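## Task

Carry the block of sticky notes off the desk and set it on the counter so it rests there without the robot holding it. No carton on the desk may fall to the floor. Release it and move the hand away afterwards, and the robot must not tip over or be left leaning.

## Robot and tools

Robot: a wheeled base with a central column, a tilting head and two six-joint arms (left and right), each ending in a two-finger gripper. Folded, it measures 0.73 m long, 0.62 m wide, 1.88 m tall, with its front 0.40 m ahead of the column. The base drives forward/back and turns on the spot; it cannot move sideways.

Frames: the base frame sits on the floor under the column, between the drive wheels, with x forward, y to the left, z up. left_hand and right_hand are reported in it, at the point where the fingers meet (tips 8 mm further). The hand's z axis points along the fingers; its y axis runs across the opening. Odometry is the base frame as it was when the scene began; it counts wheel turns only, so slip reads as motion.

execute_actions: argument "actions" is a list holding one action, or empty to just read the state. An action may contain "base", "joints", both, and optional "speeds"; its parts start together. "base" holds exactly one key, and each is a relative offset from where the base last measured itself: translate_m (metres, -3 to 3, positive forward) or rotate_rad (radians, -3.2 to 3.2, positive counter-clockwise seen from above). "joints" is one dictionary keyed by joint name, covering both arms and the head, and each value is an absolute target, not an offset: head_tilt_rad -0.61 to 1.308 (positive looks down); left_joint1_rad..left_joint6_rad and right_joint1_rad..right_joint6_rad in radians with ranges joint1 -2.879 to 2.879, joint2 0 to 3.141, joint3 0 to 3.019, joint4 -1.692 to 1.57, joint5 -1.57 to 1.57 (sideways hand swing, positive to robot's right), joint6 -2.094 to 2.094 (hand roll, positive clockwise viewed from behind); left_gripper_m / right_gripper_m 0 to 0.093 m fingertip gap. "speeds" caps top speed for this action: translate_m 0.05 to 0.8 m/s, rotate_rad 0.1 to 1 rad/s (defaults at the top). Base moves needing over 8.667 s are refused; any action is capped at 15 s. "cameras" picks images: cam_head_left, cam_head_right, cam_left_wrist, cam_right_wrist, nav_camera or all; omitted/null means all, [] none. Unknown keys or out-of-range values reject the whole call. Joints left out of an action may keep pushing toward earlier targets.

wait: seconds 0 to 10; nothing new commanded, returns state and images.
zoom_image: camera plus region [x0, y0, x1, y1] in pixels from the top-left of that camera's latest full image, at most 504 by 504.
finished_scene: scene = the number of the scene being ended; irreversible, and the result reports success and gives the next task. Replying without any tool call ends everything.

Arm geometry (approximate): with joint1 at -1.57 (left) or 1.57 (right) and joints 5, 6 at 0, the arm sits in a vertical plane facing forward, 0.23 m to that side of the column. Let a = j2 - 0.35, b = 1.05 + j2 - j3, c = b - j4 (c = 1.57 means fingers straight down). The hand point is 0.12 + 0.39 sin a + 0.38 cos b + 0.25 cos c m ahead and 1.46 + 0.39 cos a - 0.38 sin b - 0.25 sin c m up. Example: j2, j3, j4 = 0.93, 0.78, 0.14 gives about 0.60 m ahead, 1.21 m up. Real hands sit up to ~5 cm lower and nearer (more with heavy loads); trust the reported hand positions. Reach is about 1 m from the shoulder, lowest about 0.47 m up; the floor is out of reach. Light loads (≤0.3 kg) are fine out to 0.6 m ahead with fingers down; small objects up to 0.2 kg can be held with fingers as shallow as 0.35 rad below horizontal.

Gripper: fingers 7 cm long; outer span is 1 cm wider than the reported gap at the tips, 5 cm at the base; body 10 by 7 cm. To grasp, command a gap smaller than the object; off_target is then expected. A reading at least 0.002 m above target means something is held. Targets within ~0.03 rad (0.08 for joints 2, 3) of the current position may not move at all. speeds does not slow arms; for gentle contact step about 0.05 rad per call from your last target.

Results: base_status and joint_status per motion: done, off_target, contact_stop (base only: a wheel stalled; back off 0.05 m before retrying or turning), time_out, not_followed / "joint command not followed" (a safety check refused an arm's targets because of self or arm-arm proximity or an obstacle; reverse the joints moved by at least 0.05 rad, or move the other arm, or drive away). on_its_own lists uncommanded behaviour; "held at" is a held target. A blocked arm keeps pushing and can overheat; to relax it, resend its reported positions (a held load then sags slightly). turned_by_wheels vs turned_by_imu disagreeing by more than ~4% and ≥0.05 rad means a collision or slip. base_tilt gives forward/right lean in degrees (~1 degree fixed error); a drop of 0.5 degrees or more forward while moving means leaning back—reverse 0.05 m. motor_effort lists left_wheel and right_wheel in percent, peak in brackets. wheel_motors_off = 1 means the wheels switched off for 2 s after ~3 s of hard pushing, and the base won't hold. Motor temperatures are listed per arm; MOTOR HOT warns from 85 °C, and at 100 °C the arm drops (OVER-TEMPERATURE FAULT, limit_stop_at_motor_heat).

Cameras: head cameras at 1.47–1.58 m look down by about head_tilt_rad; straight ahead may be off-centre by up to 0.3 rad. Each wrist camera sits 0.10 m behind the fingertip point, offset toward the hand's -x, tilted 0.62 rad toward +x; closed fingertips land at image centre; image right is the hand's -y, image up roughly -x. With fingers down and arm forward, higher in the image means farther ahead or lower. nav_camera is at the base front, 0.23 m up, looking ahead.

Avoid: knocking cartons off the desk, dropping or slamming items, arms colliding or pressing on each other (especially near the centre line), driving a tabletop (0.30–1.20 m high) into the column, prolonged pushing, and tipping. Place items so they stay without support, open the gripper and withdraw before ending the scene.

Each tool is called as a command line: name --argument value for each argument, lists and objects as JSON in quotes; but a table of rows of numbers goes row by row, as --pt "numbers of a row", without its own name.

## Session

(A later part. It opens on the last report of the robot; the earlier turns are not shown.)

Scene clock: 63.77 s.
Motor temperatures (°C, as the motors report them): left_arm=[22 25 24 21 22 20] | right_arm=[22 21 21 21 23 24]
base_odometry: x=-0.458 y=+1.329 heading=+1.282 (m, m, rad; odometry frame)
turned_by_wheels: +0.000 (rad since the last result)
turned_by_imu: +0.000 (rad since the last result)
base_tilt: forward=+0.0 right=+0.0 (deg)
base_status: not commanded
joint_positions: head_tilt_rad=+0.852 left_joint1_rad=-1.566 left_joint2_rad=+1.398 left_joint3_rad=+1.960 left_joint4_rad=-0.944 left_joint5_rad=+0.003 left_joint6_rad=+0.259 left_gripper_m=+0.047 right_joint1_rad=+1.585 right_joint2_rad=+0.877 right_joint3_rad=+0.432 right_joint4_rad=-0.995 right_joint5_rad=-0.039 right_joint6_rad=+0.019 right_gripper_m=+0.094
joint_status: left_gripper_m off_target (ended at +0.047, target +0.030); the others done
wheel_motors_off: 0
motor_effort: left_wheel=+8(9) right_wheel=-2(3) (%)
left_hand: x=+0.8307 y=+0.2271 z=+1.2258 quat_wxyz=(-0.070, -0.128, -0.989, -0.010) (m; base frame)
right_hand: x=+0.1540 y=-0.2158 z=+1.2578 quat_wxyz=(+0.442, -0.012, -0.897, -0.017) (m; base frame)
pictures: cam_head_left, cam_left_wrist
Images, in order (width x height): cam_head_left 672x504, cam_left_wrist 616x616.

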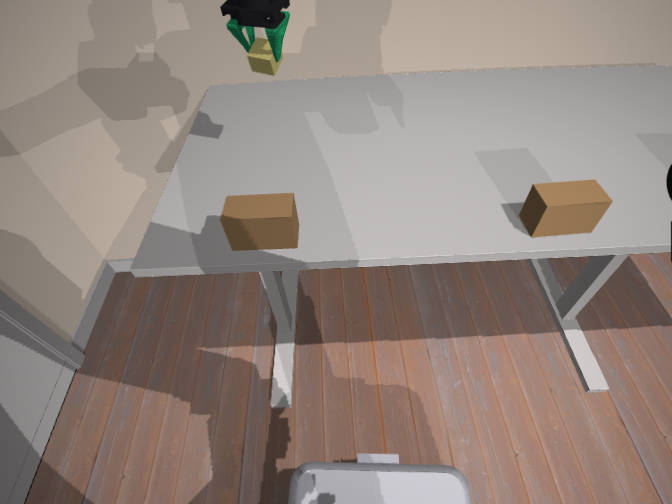

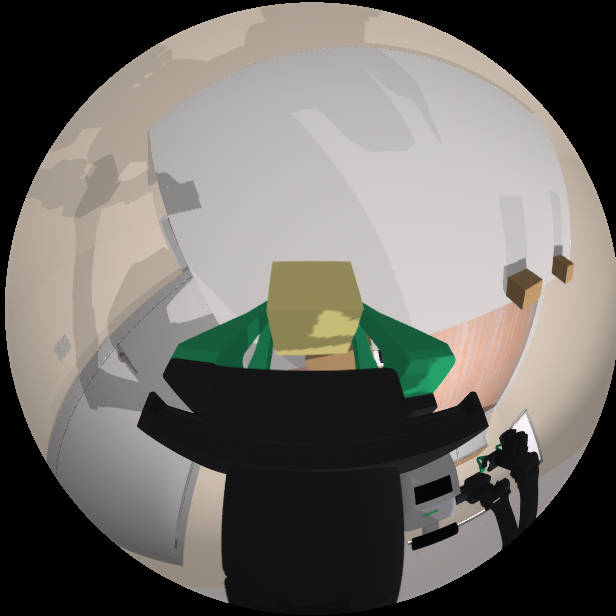

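execute_actions --actions '[{"base": {"rotate_rad": -2.85}, "joints": {"left_joint2_rad": 1.1, "left_joint3_rad": 1.5, "left_gripper_m": 0.03, "head_tilt_rad": 0.45}}]' --cameras '["cam_head_left", "cam_head_right", "nav_camera"]'

Scene clock: 71.47 s.
Motor temperatures (°C, as the motors report them): left_arm=[22 25 24 21 22 20] | right_arm=[22 21 21 21 23 24]
base_odometry: x=-0.458 y=+1.329 heading=-1.566 (m, m, rad; odometry frame)
turned_by_wheels: -2.848 (rad since the last result)
turned_by_imu: -2.821 (rad since the last result)
base_tilt: forward=-0.1 right=+0.0 (deg)
base_status: done
joint_positions: head_tilt_rad=+0.469 left_joint1_rad=-1.566 left_joint2_rad=+1.093 left_joint3_rad=+1.508 left_joint4_rad=-0.945 left_joint5_rad=+0.002 left_joint6_rad=+0.259 left_gripper_m=+0.047 right_joint1_rad=+1.585 right_joint2_rad=+0.877 right_joint3_rad=+0.432 right_joint4_rad=-0.995 right_joint5_rad=-0.039 right_joint6_rad=+0.019 right_gripper_m=+0.094
joint_status: left_gripper_m off_target (ended at +0.047, target +0.030); the others done
wheel_motors_off: 0
motor_effort: left_wheel=+10(40) right_wheel=-7(55) (%)
left_hand: x=+0.6920 y=+0.2266 z=+1.2672 quat_wxyz=(+0.003, -0.128, -0.992, -0.001) (m; base frame)
right_hand: x=+0.1540 y=-0.2158 z=+1.2578 quat_wxyz=(+0.442, -0.012, -0.897, -0.017) (m; base frame)
pictures: cam_head_left, cam_head_right, nav_camera
Images, in order (width x height): cam_head_left 672x504, cam_head_right 672x504, nav_camera 672x504.

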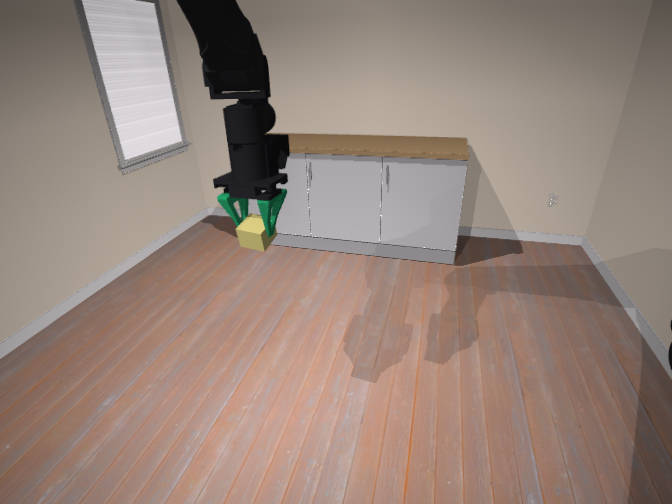

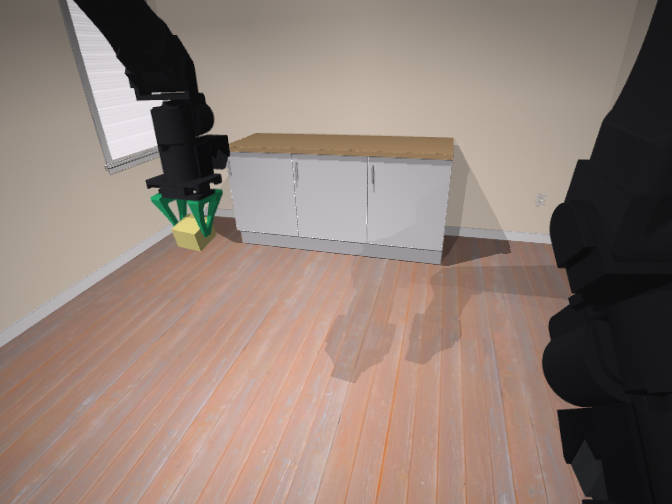

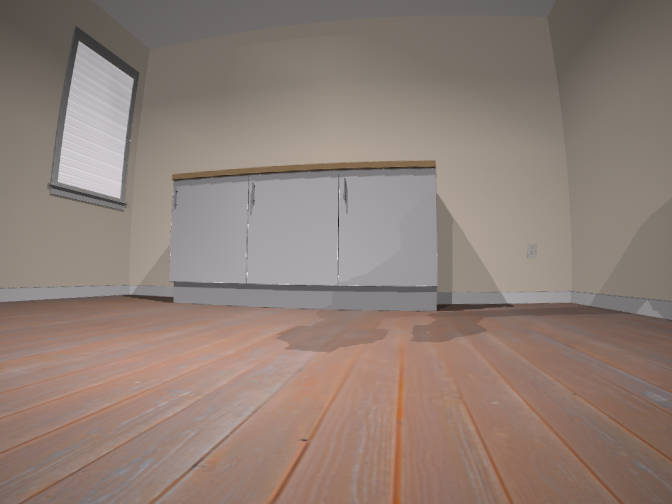

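execute_actions --actions '[{"base": {"translate_m": 2.2}, "joints": {"left_gripper_m": 0.03, "head_tilt_rad": 0.85}}]' --cameras '["cam_head_left", "cam_head_right", "nav_camera", "cam_left_wrist"]'

Scene clock: 77.93 s.
Motor temperatures (°C, as the motors report them): left_arm=[22 25 24 21 22 20] | right_arm=[22 21 21 21 23 24]
base_odometry: x=-0.447 y=-0.871 heading=-1.566 (m, m, rad; odometry frame)
turned_by_wheels: +0.000 (rad since the last result)
turned_by_imu: -0.003 (rad since the last result)
base_tilt: forward=-0.1 right=+0.0 (deg)
base_status: done
joint_positions: head_tilt_rad=+0.852 left_joint1_rad=-1.566 left_joint2_rad=+1.093 left_joint3_rad=+1.507 left_joint4_rad=-0.945 left_joint5_rad=+0.002 left_joint6_rad=+0.259 left_gripper_m=+0.047 right_joint1_rad=+1.585 right_joint2_rad=+0.877 right_joint3_rad=+0.432 right_joint4_rad=-0.995 right_joint5_rad=-0.039 right_joint6_rad=+0.019 right_gripper_m=+0.094
joint_status: left_gripper_m off_target (ended at +0.047, target +0.030); the others done
wheel_motors_off: 0
motor_effort: left_wheel=+0(75) right_wheel=+0(44) (%)
left_hand: x=+0.6912 y=+0.2266 z=+1.2667 quat_wxyz=(+0.004, -0.128, -0.992, -0.001) (m; base frame)
right_hand: x=+0.1540 y=-0.2158 z=+1.2578 quat_wxyz=(+0.442, -0.012, -0.897, -0.017) (m; base frame)
pictures: cam_head_left, cam_head_right, cam_left_wrist, nav_camera
Images, in order (width x height): cam_head_left 672x504, cam_head_right 672x504, cam_left_wrist 616x616, nav_camera 672x504.

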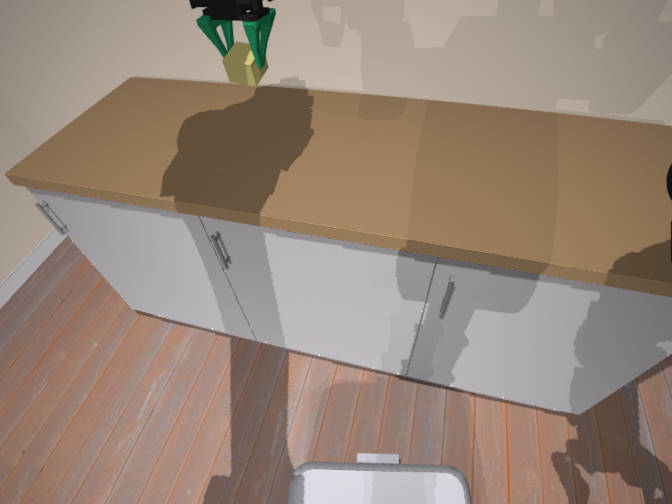

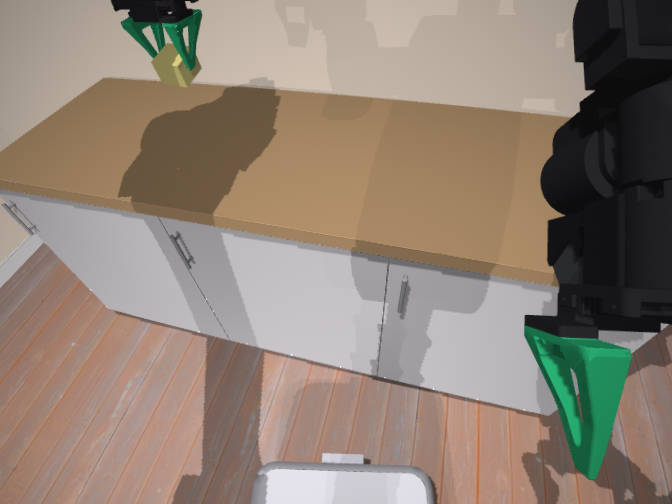

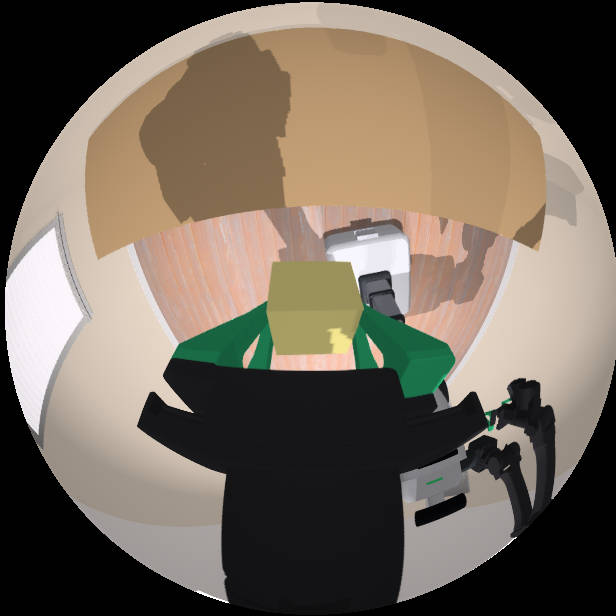

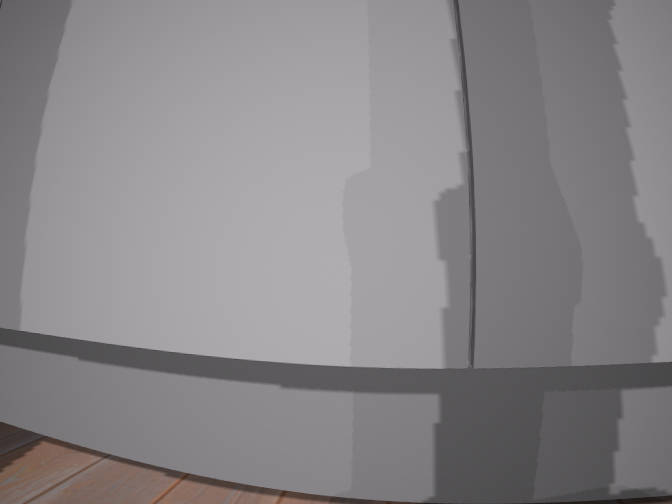

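execute_actions --actions '[{"base": {"translate_m": 0.18}, "joints": {"left_joint2_rad": 1.76, "left_joint3_rad": 2.11, "left_joint4_rad": -1.06, "left_gripper_m": 0.03}, "speeds": {"translate_m": 0.3}}]' --cameras '["cam_head_left", "cam_head_right", "cam_left_wrist"]'

Scene clock: 83.37 s.
Motor temperatures (°C, as the motors report them): left_arm=[22 25 24 21 22 20] | right_arm=[22 21 21 21 23 24]
base_odometry: x=-0.446 y=-1.051 heading=-1.566 (m, m, rad; odometry frame)
turned_by_wheels: +0.000 (rad since the last result)
turned_by_imu: -0.001 (rad since the last result)
base_tilt: forward=-0.1 right=+0.0 (deg)
base_status: done
joint_positions: head_tilt_rad=+0.852 left_joint1_rad=-1.566 left_joint2_rad=+1.771 left_joint3_rad=+2.073 left_joint4_rad=-1.059 left_joint5_rad=+0.002 left_joint6_rad=+0.259 left_gripper_m=+0.047 right_joint1_rad=+1.585 right_joint2_rad=+0.877 right_joint3_rad=+0.434 right_joint4_rad=-0.995 right_joint5_rad=-0.039 right_joint6_rad=+0.019 right_gripper_m=+0.094
joint_status: left_gripper_m off_target (ended at +0.047, target +0.030); the others done
wheel_motors_off: 0
motor_effort: left_wheel=+0(41) right_wheel=+0(31) (%)
left_hand: x=+0.7281 y=+0.2279 z=+1.0139 quat_wxyz=(+0.116, -0.127, -0.985, +0.014) (m; base frame)
right_hand: x=+0.1546 y=-0.2158 z=+1.2576 quat_wxyz=(+0.442, -0.012, -0.897, -0.017) (m; base frame)
pictures: cam_head_left, cam_head_right, cam_left_wrist
Images, in order (width x height): cam_head_left 672x504, cam_head_right 672x504, cam_left_wrist 616x616.

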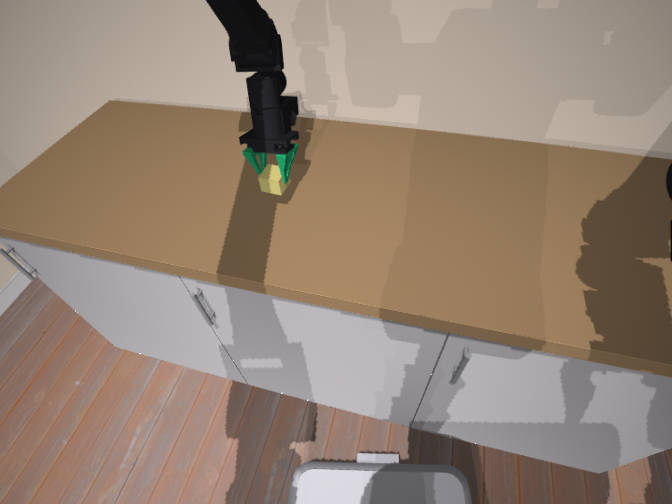

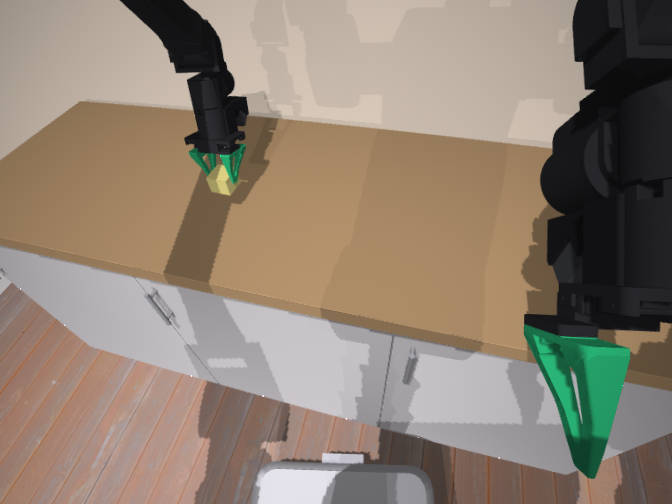

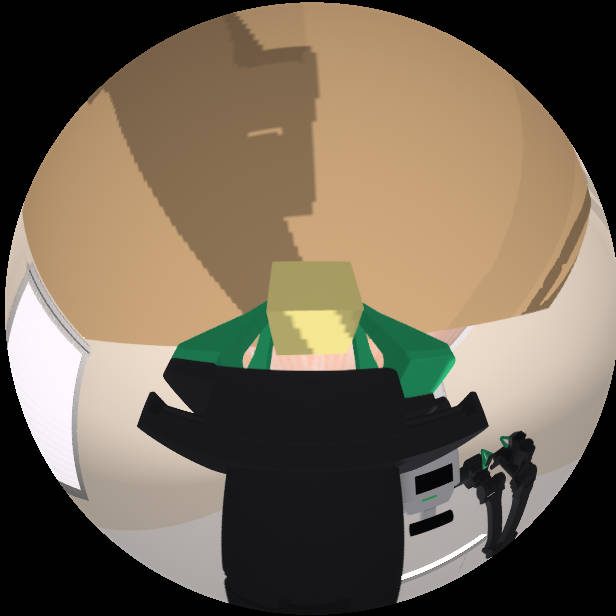

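execute_actions --actions '[{"joints": {"left_joint2_rad": 1.85, "left_joint4_rad": -0.99, "left_gripper_m": 0.03}}]' --cameras '["cam_head_left", "cam_left_wrist"]'

Scene clock: 86.83 s.
Motor temperatures (°C, as the motors report them): left_arm=[22 25 25 21 22 20] | right_arm=[22 21 21 21 23 24]
base_odometry: x=-0.446 y=-1.051 heading=-1.566 (m, m, rad; odometry frame)
turned_by_wheels: +0.000 (rad since the last result)
turned_by_imu: -0.001 (rad since the last result)
base_tilt: forward=-0.1 right=+0.0 (deg)
base_status: not commanded
joint_positions: head_tilt_rad=+0.852 left_joint1_rad=-1.566 left_joint2_rad=+1.831 left_joint3_rad=+2.078 left_joint4_rad=-0.995 left_joint5_rad=+0.002 left_joint6_rad=+0.259 left_gripper_m=+0.047 right_joint1_rad=+1.585 right_joint2_rad=+0.877 right_joint3_rad=+0.434 right_joint4_rad=-0.995 right_joint5_rad=-0.039 right_joint6_rad=+0.019 right_gripper_m=+0.094
joint_status: left_gripper_m off_target (ended at +0.047, target +0.030); the others done
wheel_motors_off: 0
motor_effort: left_wheel=+0(0) right_wheel=+0(0) (%)
left_hand: x=+0.7189 y=+0.2280 z=+0.9758 quat_wxyz=(+0.111, -0.127, -0.986, +0.013) (m; base frame)
right_hand: x=+0.1546 y=-0.2158 z=+1.2576 quat_wxyz=(+0.442, -0.012, -0.897, -0.017) (m; base frame)
pictures: cam_head_left, cam_left_wrist
Images, in order (width x height): cam_head_left 672x504, cam_left_wrist 616x616.

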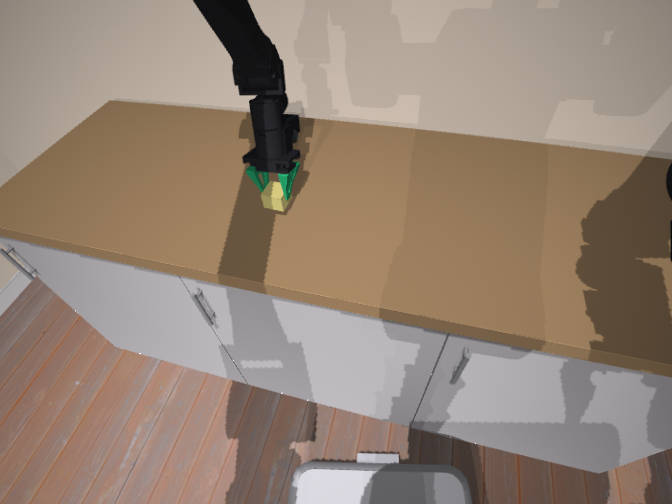

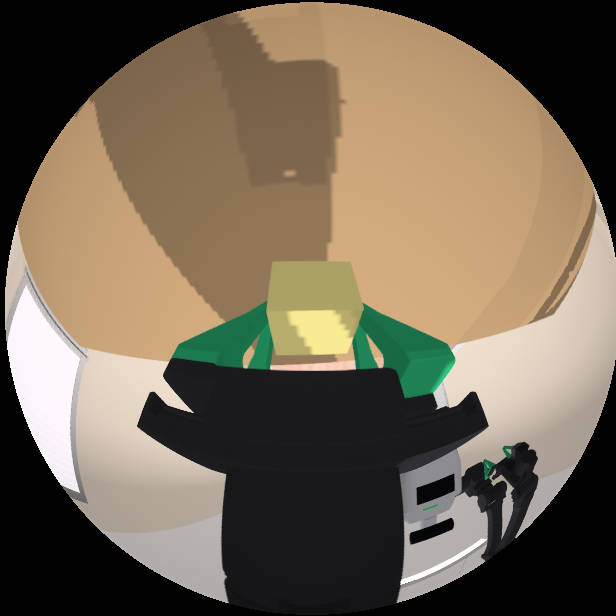

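execute_actions --actions '[{"joints": {"left_joint2_rad": 1.90, "left_joint4_rad": -0.96, "left_gripper_m": 0.03}}]' --cameras '["cam_head_left", "cam_left_wrist"]'

Scene clock: 88.93 s.
Motor temperatures (°C, as the motors report them): left_arm=[22 25 25 21 22 20] | right_arm=[22 21 21 21 23 24]
base_odometry: x=-0.446 y=-1.051 heading=-1.566 (m, m, rad; odometry frame)
turned_by_wheels: +0.000 (rad since the last result)
turned_by_imu: +0.000 (rad since the last result)
base_tilt: forward=+0.0 right=-0.1 (deg)
base_status: not commanded
joint_positions: head_tilt_rad=+0.852 left_joint1_rad=-1.566 left_joint2_rad=+1.878 left_joint3_rad=+2.079 left_joint4_rad=-0.966 left_joint5_rad=+0.002 left_joint6_rad=+0.259 left_gripper_m=+0.047 right_joint1_rad=+1.585 right_joint2_rad=+0.877 right_joint3_rad=+0.434 right_joint4_rad=-0.995 right_joint5_rad=-0.039 right_joint6_rad=+0.019 right_gripper_m=+0.094
joint_status: left_gripper_m off_target (ended at +0.047, target +0.030); the others done
wheel_motors_off: 0
motor_effort: left_wheel=+0(0) right_wheel=+0(1) (%)
left_hand: x=+0.7029 y=+0.2281 z=+0.9466 quat_wxyz=(+0.119, -0.127, -0.985, +0.015) (m; base frame)
right_hand: x=+0.1546 y=-0.2158 z=+1.2576 quat_wxyz=(+0.442, -0.012, -0.897, -0.017) (m; base frame)
pictures: cam_head_left, cam_left_wrist
Images, in order (width x height): cam_head_left 672x504, cam_left_wrist 616x616.

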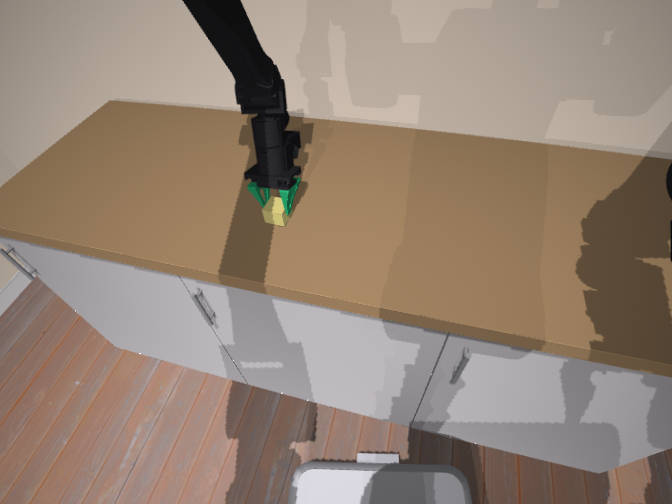

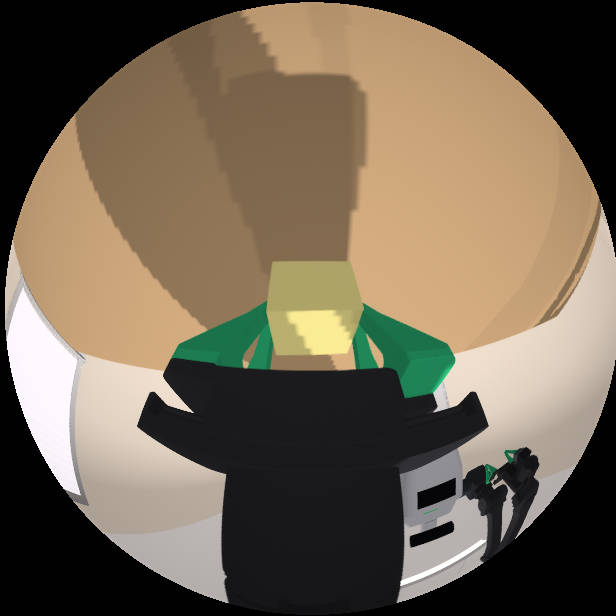

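execute_actions --actions '[{"joints": {"left_joint2_rad": 1.925, "left_gripper_m": 0.03}}]' --cameras '["cam_left_wrist"]'

Scene clock: 90.50 s.
Motor temperatures (°C, as the motors report them): left_arm=[22 25 25 21 22 20] | right_arm=[22 21 21 21 23 24]
base_odometry: x=-0.446 y=-1.051 heading=-1.566 (m, m, rad; odometry frame)
turned_by_wheels: +0.000 (rad since the last result)
turned_by_imu: +0.000 (rad since the last result)
base_tilt: forward=-0.1 right=+0.0 (deg)
base_status: not commanded
joint_positions: head_tilt_rad=+0.852 left_joint1_rad=-1.566 left_joint2_rad=+1.885 left_joint3_rad=+2.080 left_joint4_rad=-0.966 left_joint5_rad=+0.002 left_joint6_rad=+0.259 left_gripper_m=+0.047 right_joint1_rad=+1.585 right_joint2_rad=+0.877 right_joint3_rad=+0.434 right_joint4_rad=-0.995 right_joint5_rad=-0.039 right_joint6_rad=+0.019 right_gripper_m=+0.094
joint_status: left_gripper_m off_target (ended at +0.047, target +0.030); the others done
wheel_motors_off: 0
motor_effort: left_wheel=+0(0) right_wheel=+0(1) (%)
left_hand: x=+0.6996 y=+0.2282 z=+0.9427 quat_wxyz=(+0.123, -0.126, -0.984, +0.015) (m; base frame)
right_hand: x=+0.1546 y=-0.2158 z=+1.2576 quat_wxyz=(+0.442, -0.012, -0.897, -0.017) (m; base frame)
pictures: cam_left_wrist
Images, in order (width x height): cam_left_wrist 616x616.

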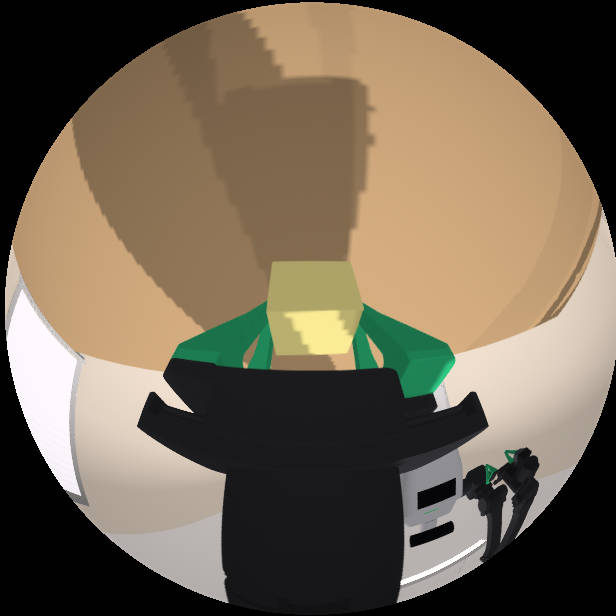

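Within a few millimetres of the surface (or touching). Releasing.

execute_actions --actions '[{"joints": {"left_joint2_rad": 1.89, "left_gripper_m": 0.085}}]' --cameras '["cam_left_wrist"]'

execute_actions --actions '[{"joints": {"left_joint2_rad": 1.55}}]' --cameras '["cam_head_left"]'

Scene clock: 91.87 s.
Motor temperatures (°C, as the motors report them): left_arm=[22 25 25 21 22 20] | right_arm=[22 21 21 21 23 24]
base_odometry: x=-0.446 y=-1.051 heading=-1.566 (m, m, rad; odometry frame)
turned_by_wheels: +0.000 (rad since the last result)
turned_by_imu: +0.000 (rad since the last result)
base_tilt: forward=-0.1 right=+0.0 (deg)
base_status: not commanded
joint_positions: head_tilt_rad=+0.852 left_joint1_rad=-1.566 left_joint2_rad=+1.885 left_joint3_rad=+2.080 left_joint4_rad=-0.966 left_joint5_rad=+0.002 left_joint6_rad=+0.259 left_gripper_m=+0.085 right_joint1_rad=+1.585 right_joint2_rad=+0.877 right_joint3_rad=+0.434 right_joint4_rad=-0.995 right_joint5_rad=-0.039 right_joint6_rad=+0.019 right_gripper_m=+0.094
joint_status: all done
wheel_motors_off: 0
motor_effort: left_wheel=+0(0) right_wheel=+0(0) (%)
left_hand: x=+0.6996 y=+0.2282 z=+0.9427 quat_wxyz=(+0.123, -0.126, -0.984, +0.015) (m; base frame)
right_hand: x=+0.1546 y=-0.2158 z=+1.2576 quat_wxyz=(+0.442, -0.012, -0.897, -0.017) (m; base frame)
pictures: cam_left_wrist
Images, in order (width x height): cam_left_wrist 616x616.

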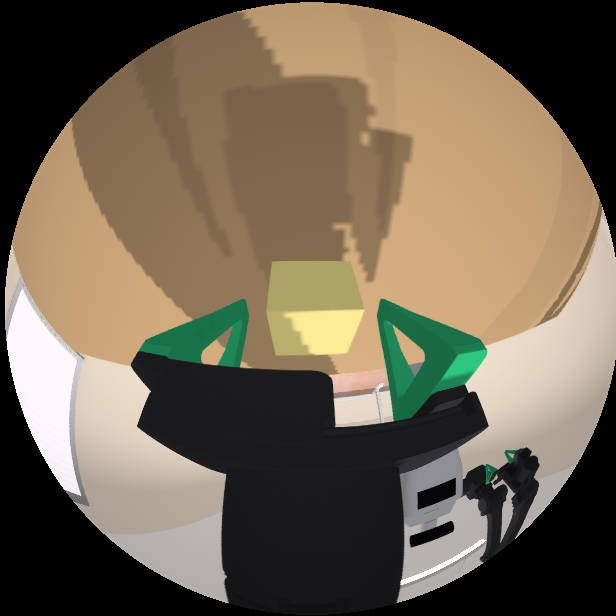

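Scene clock: 93.30 s.
Motor temperatures (°C, as the motors report them): left_arm=[22 25 25 21 22 20] | right_arm=[22 21 21 21 23 24]
base_odometry: x=-0.446 y=-1.051 heading=-1.566 (m, m, rad; odometry frame)
turned_by_wheels: +0.000 (rad since the last result)
turned_by_imu: +0.000 (rad since the last result)
base_tilt: forward=-0.1 right=-0.1 (deg)
base_status: not commanded
joint_positions: head_tilt_rad=+0.852 left_joint1_rad=-1.566 left_joint2_rad=+1.522 left_joint3_rad=+2.107 left_joint4_rad=-0.961 left_joint5_rad=+0.002 left_joint6_rad=+0.259 left_gripper_m=+0.085 right_joint1_rad=+1.585 right_joint2_rad=+0.877 right_joint3_rad=+0.434 right_joint4_rad=-0.995 right_joint5_rad=-0.039 right_joint6_rad=+0.019 right_gripper_m=+0.094
joint_status: all done
wheel_motors_off: 0
motor_effort: left_wheel=+0(0) right_wheel=+0(0) (%)
left_hand: x=+0.8573 y=+0.2275 z=+1.1912 quat_wxyz=(-0.073, -0.128, -0.989, -0.011) (m; base frame)
right_hand: x=+0.1546 y=-0.2158 z=+1.2576 quat_wxyz=(+0.442, -0.012, -0.897, -0.017) (m; base frame)
pictures: cam_head_left
Images, in order (width x height): cam_head_left 672x504.

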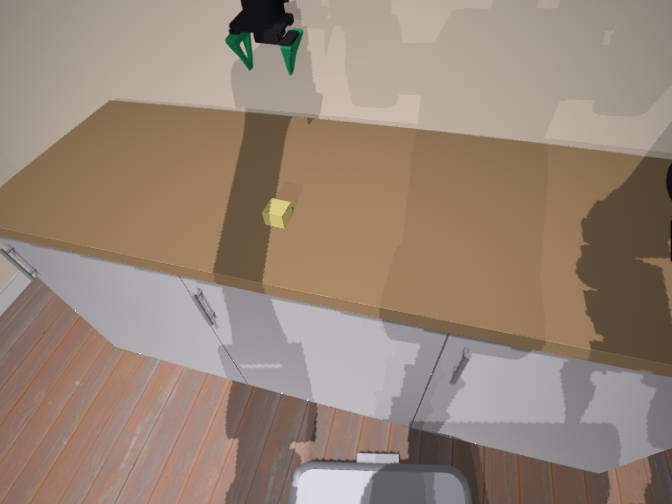

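execute_actions --actions '[{"base": {"translate_m": -0.4}, "joints": {"left_joint2_rad": 0.87, "left_joint3_rad": 0.6, "left_joint4_rad": -0.98, "left_joint6_rad": 0}}]' --cameras '["cam_head_left", "cam_right_wrist"]'

Scene clock: 96.73 s.
Motor temperatures (°C, as the motors report them): left_arm=[22 25 24 21 22 20] | right_arm=[22 21 21 21 23 24]
base_odometry: x=-0.448 y=-0.651 heading=-1.566 (m, m, rad; odometry frame)
turned_by_wheels: +0.000 (rad since the last result)
turned_by_imu: +0.000 (rad since the last result)
base_tilt: forward=-0.2 right=+0.0 (deg)
base_status: done
joint_positions: head_tilt_rad=+0.853 left_joint1_rad=-1.566 left_joint2_rad=+0.873 left_joint3_rad=+0.594 left_joint4_rad=-0.976 left_joint5_rad=+0.002 left_joint6_rad=+0.011 left_gripper_m=+0.085 right_joint1_rad=+1.585 right_joint2_rad=+0.877 right_joint3_rad=+0.431 right_joint4_rad=-0.995 right_joint5_rad=-0.039 right_joint6_rad=+0.019 right_gripper_m=+0.094
joint_status: all done
wheel_motors_off: 0
motor_effort: left_wheel=-1(74) right_wheel=-3(45) (%)
left_hand: x=+0.2460 y=+0.2257 z=+1.2354 quat_wxyz=(+0.357, -0.003, -0.934, +0.001) (m; base frame)
right_hand: x=+0.1532 y=-0.2158 z=+1.2580 quat_wxyz=(+0.443, -0.012, -0.896, -0.017) (m; base frame)
pictures: cam_head_left, cam_right_wrist
Images, in order (width x height): cam_head_left 672x504, cam_right_wrist 616x616.

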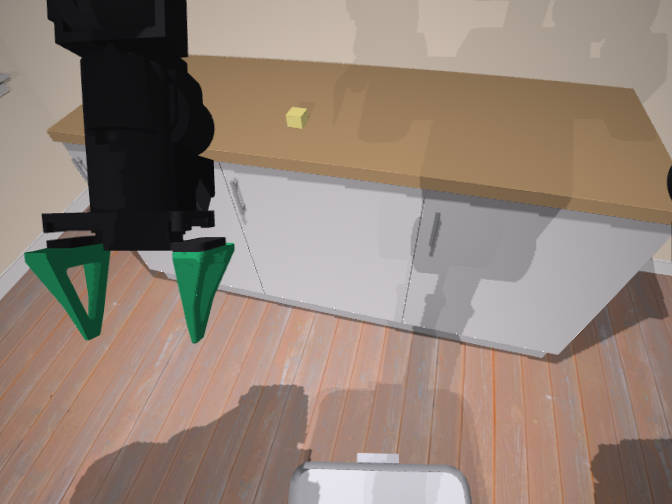

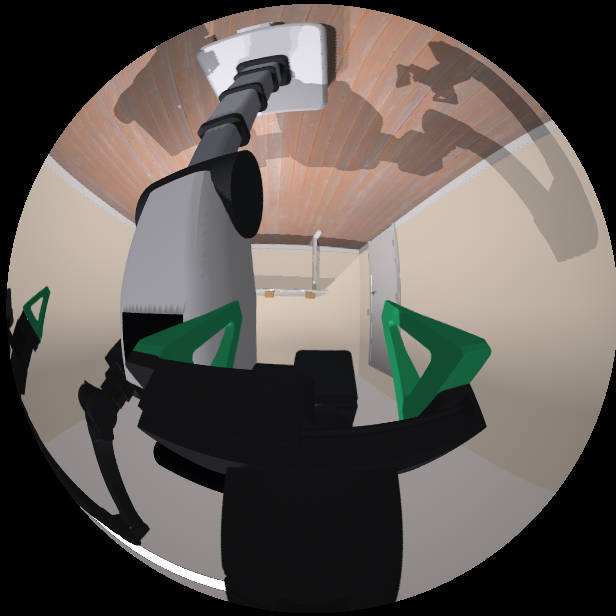

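finished_scene --scene 1

The scene is finished: the task was done.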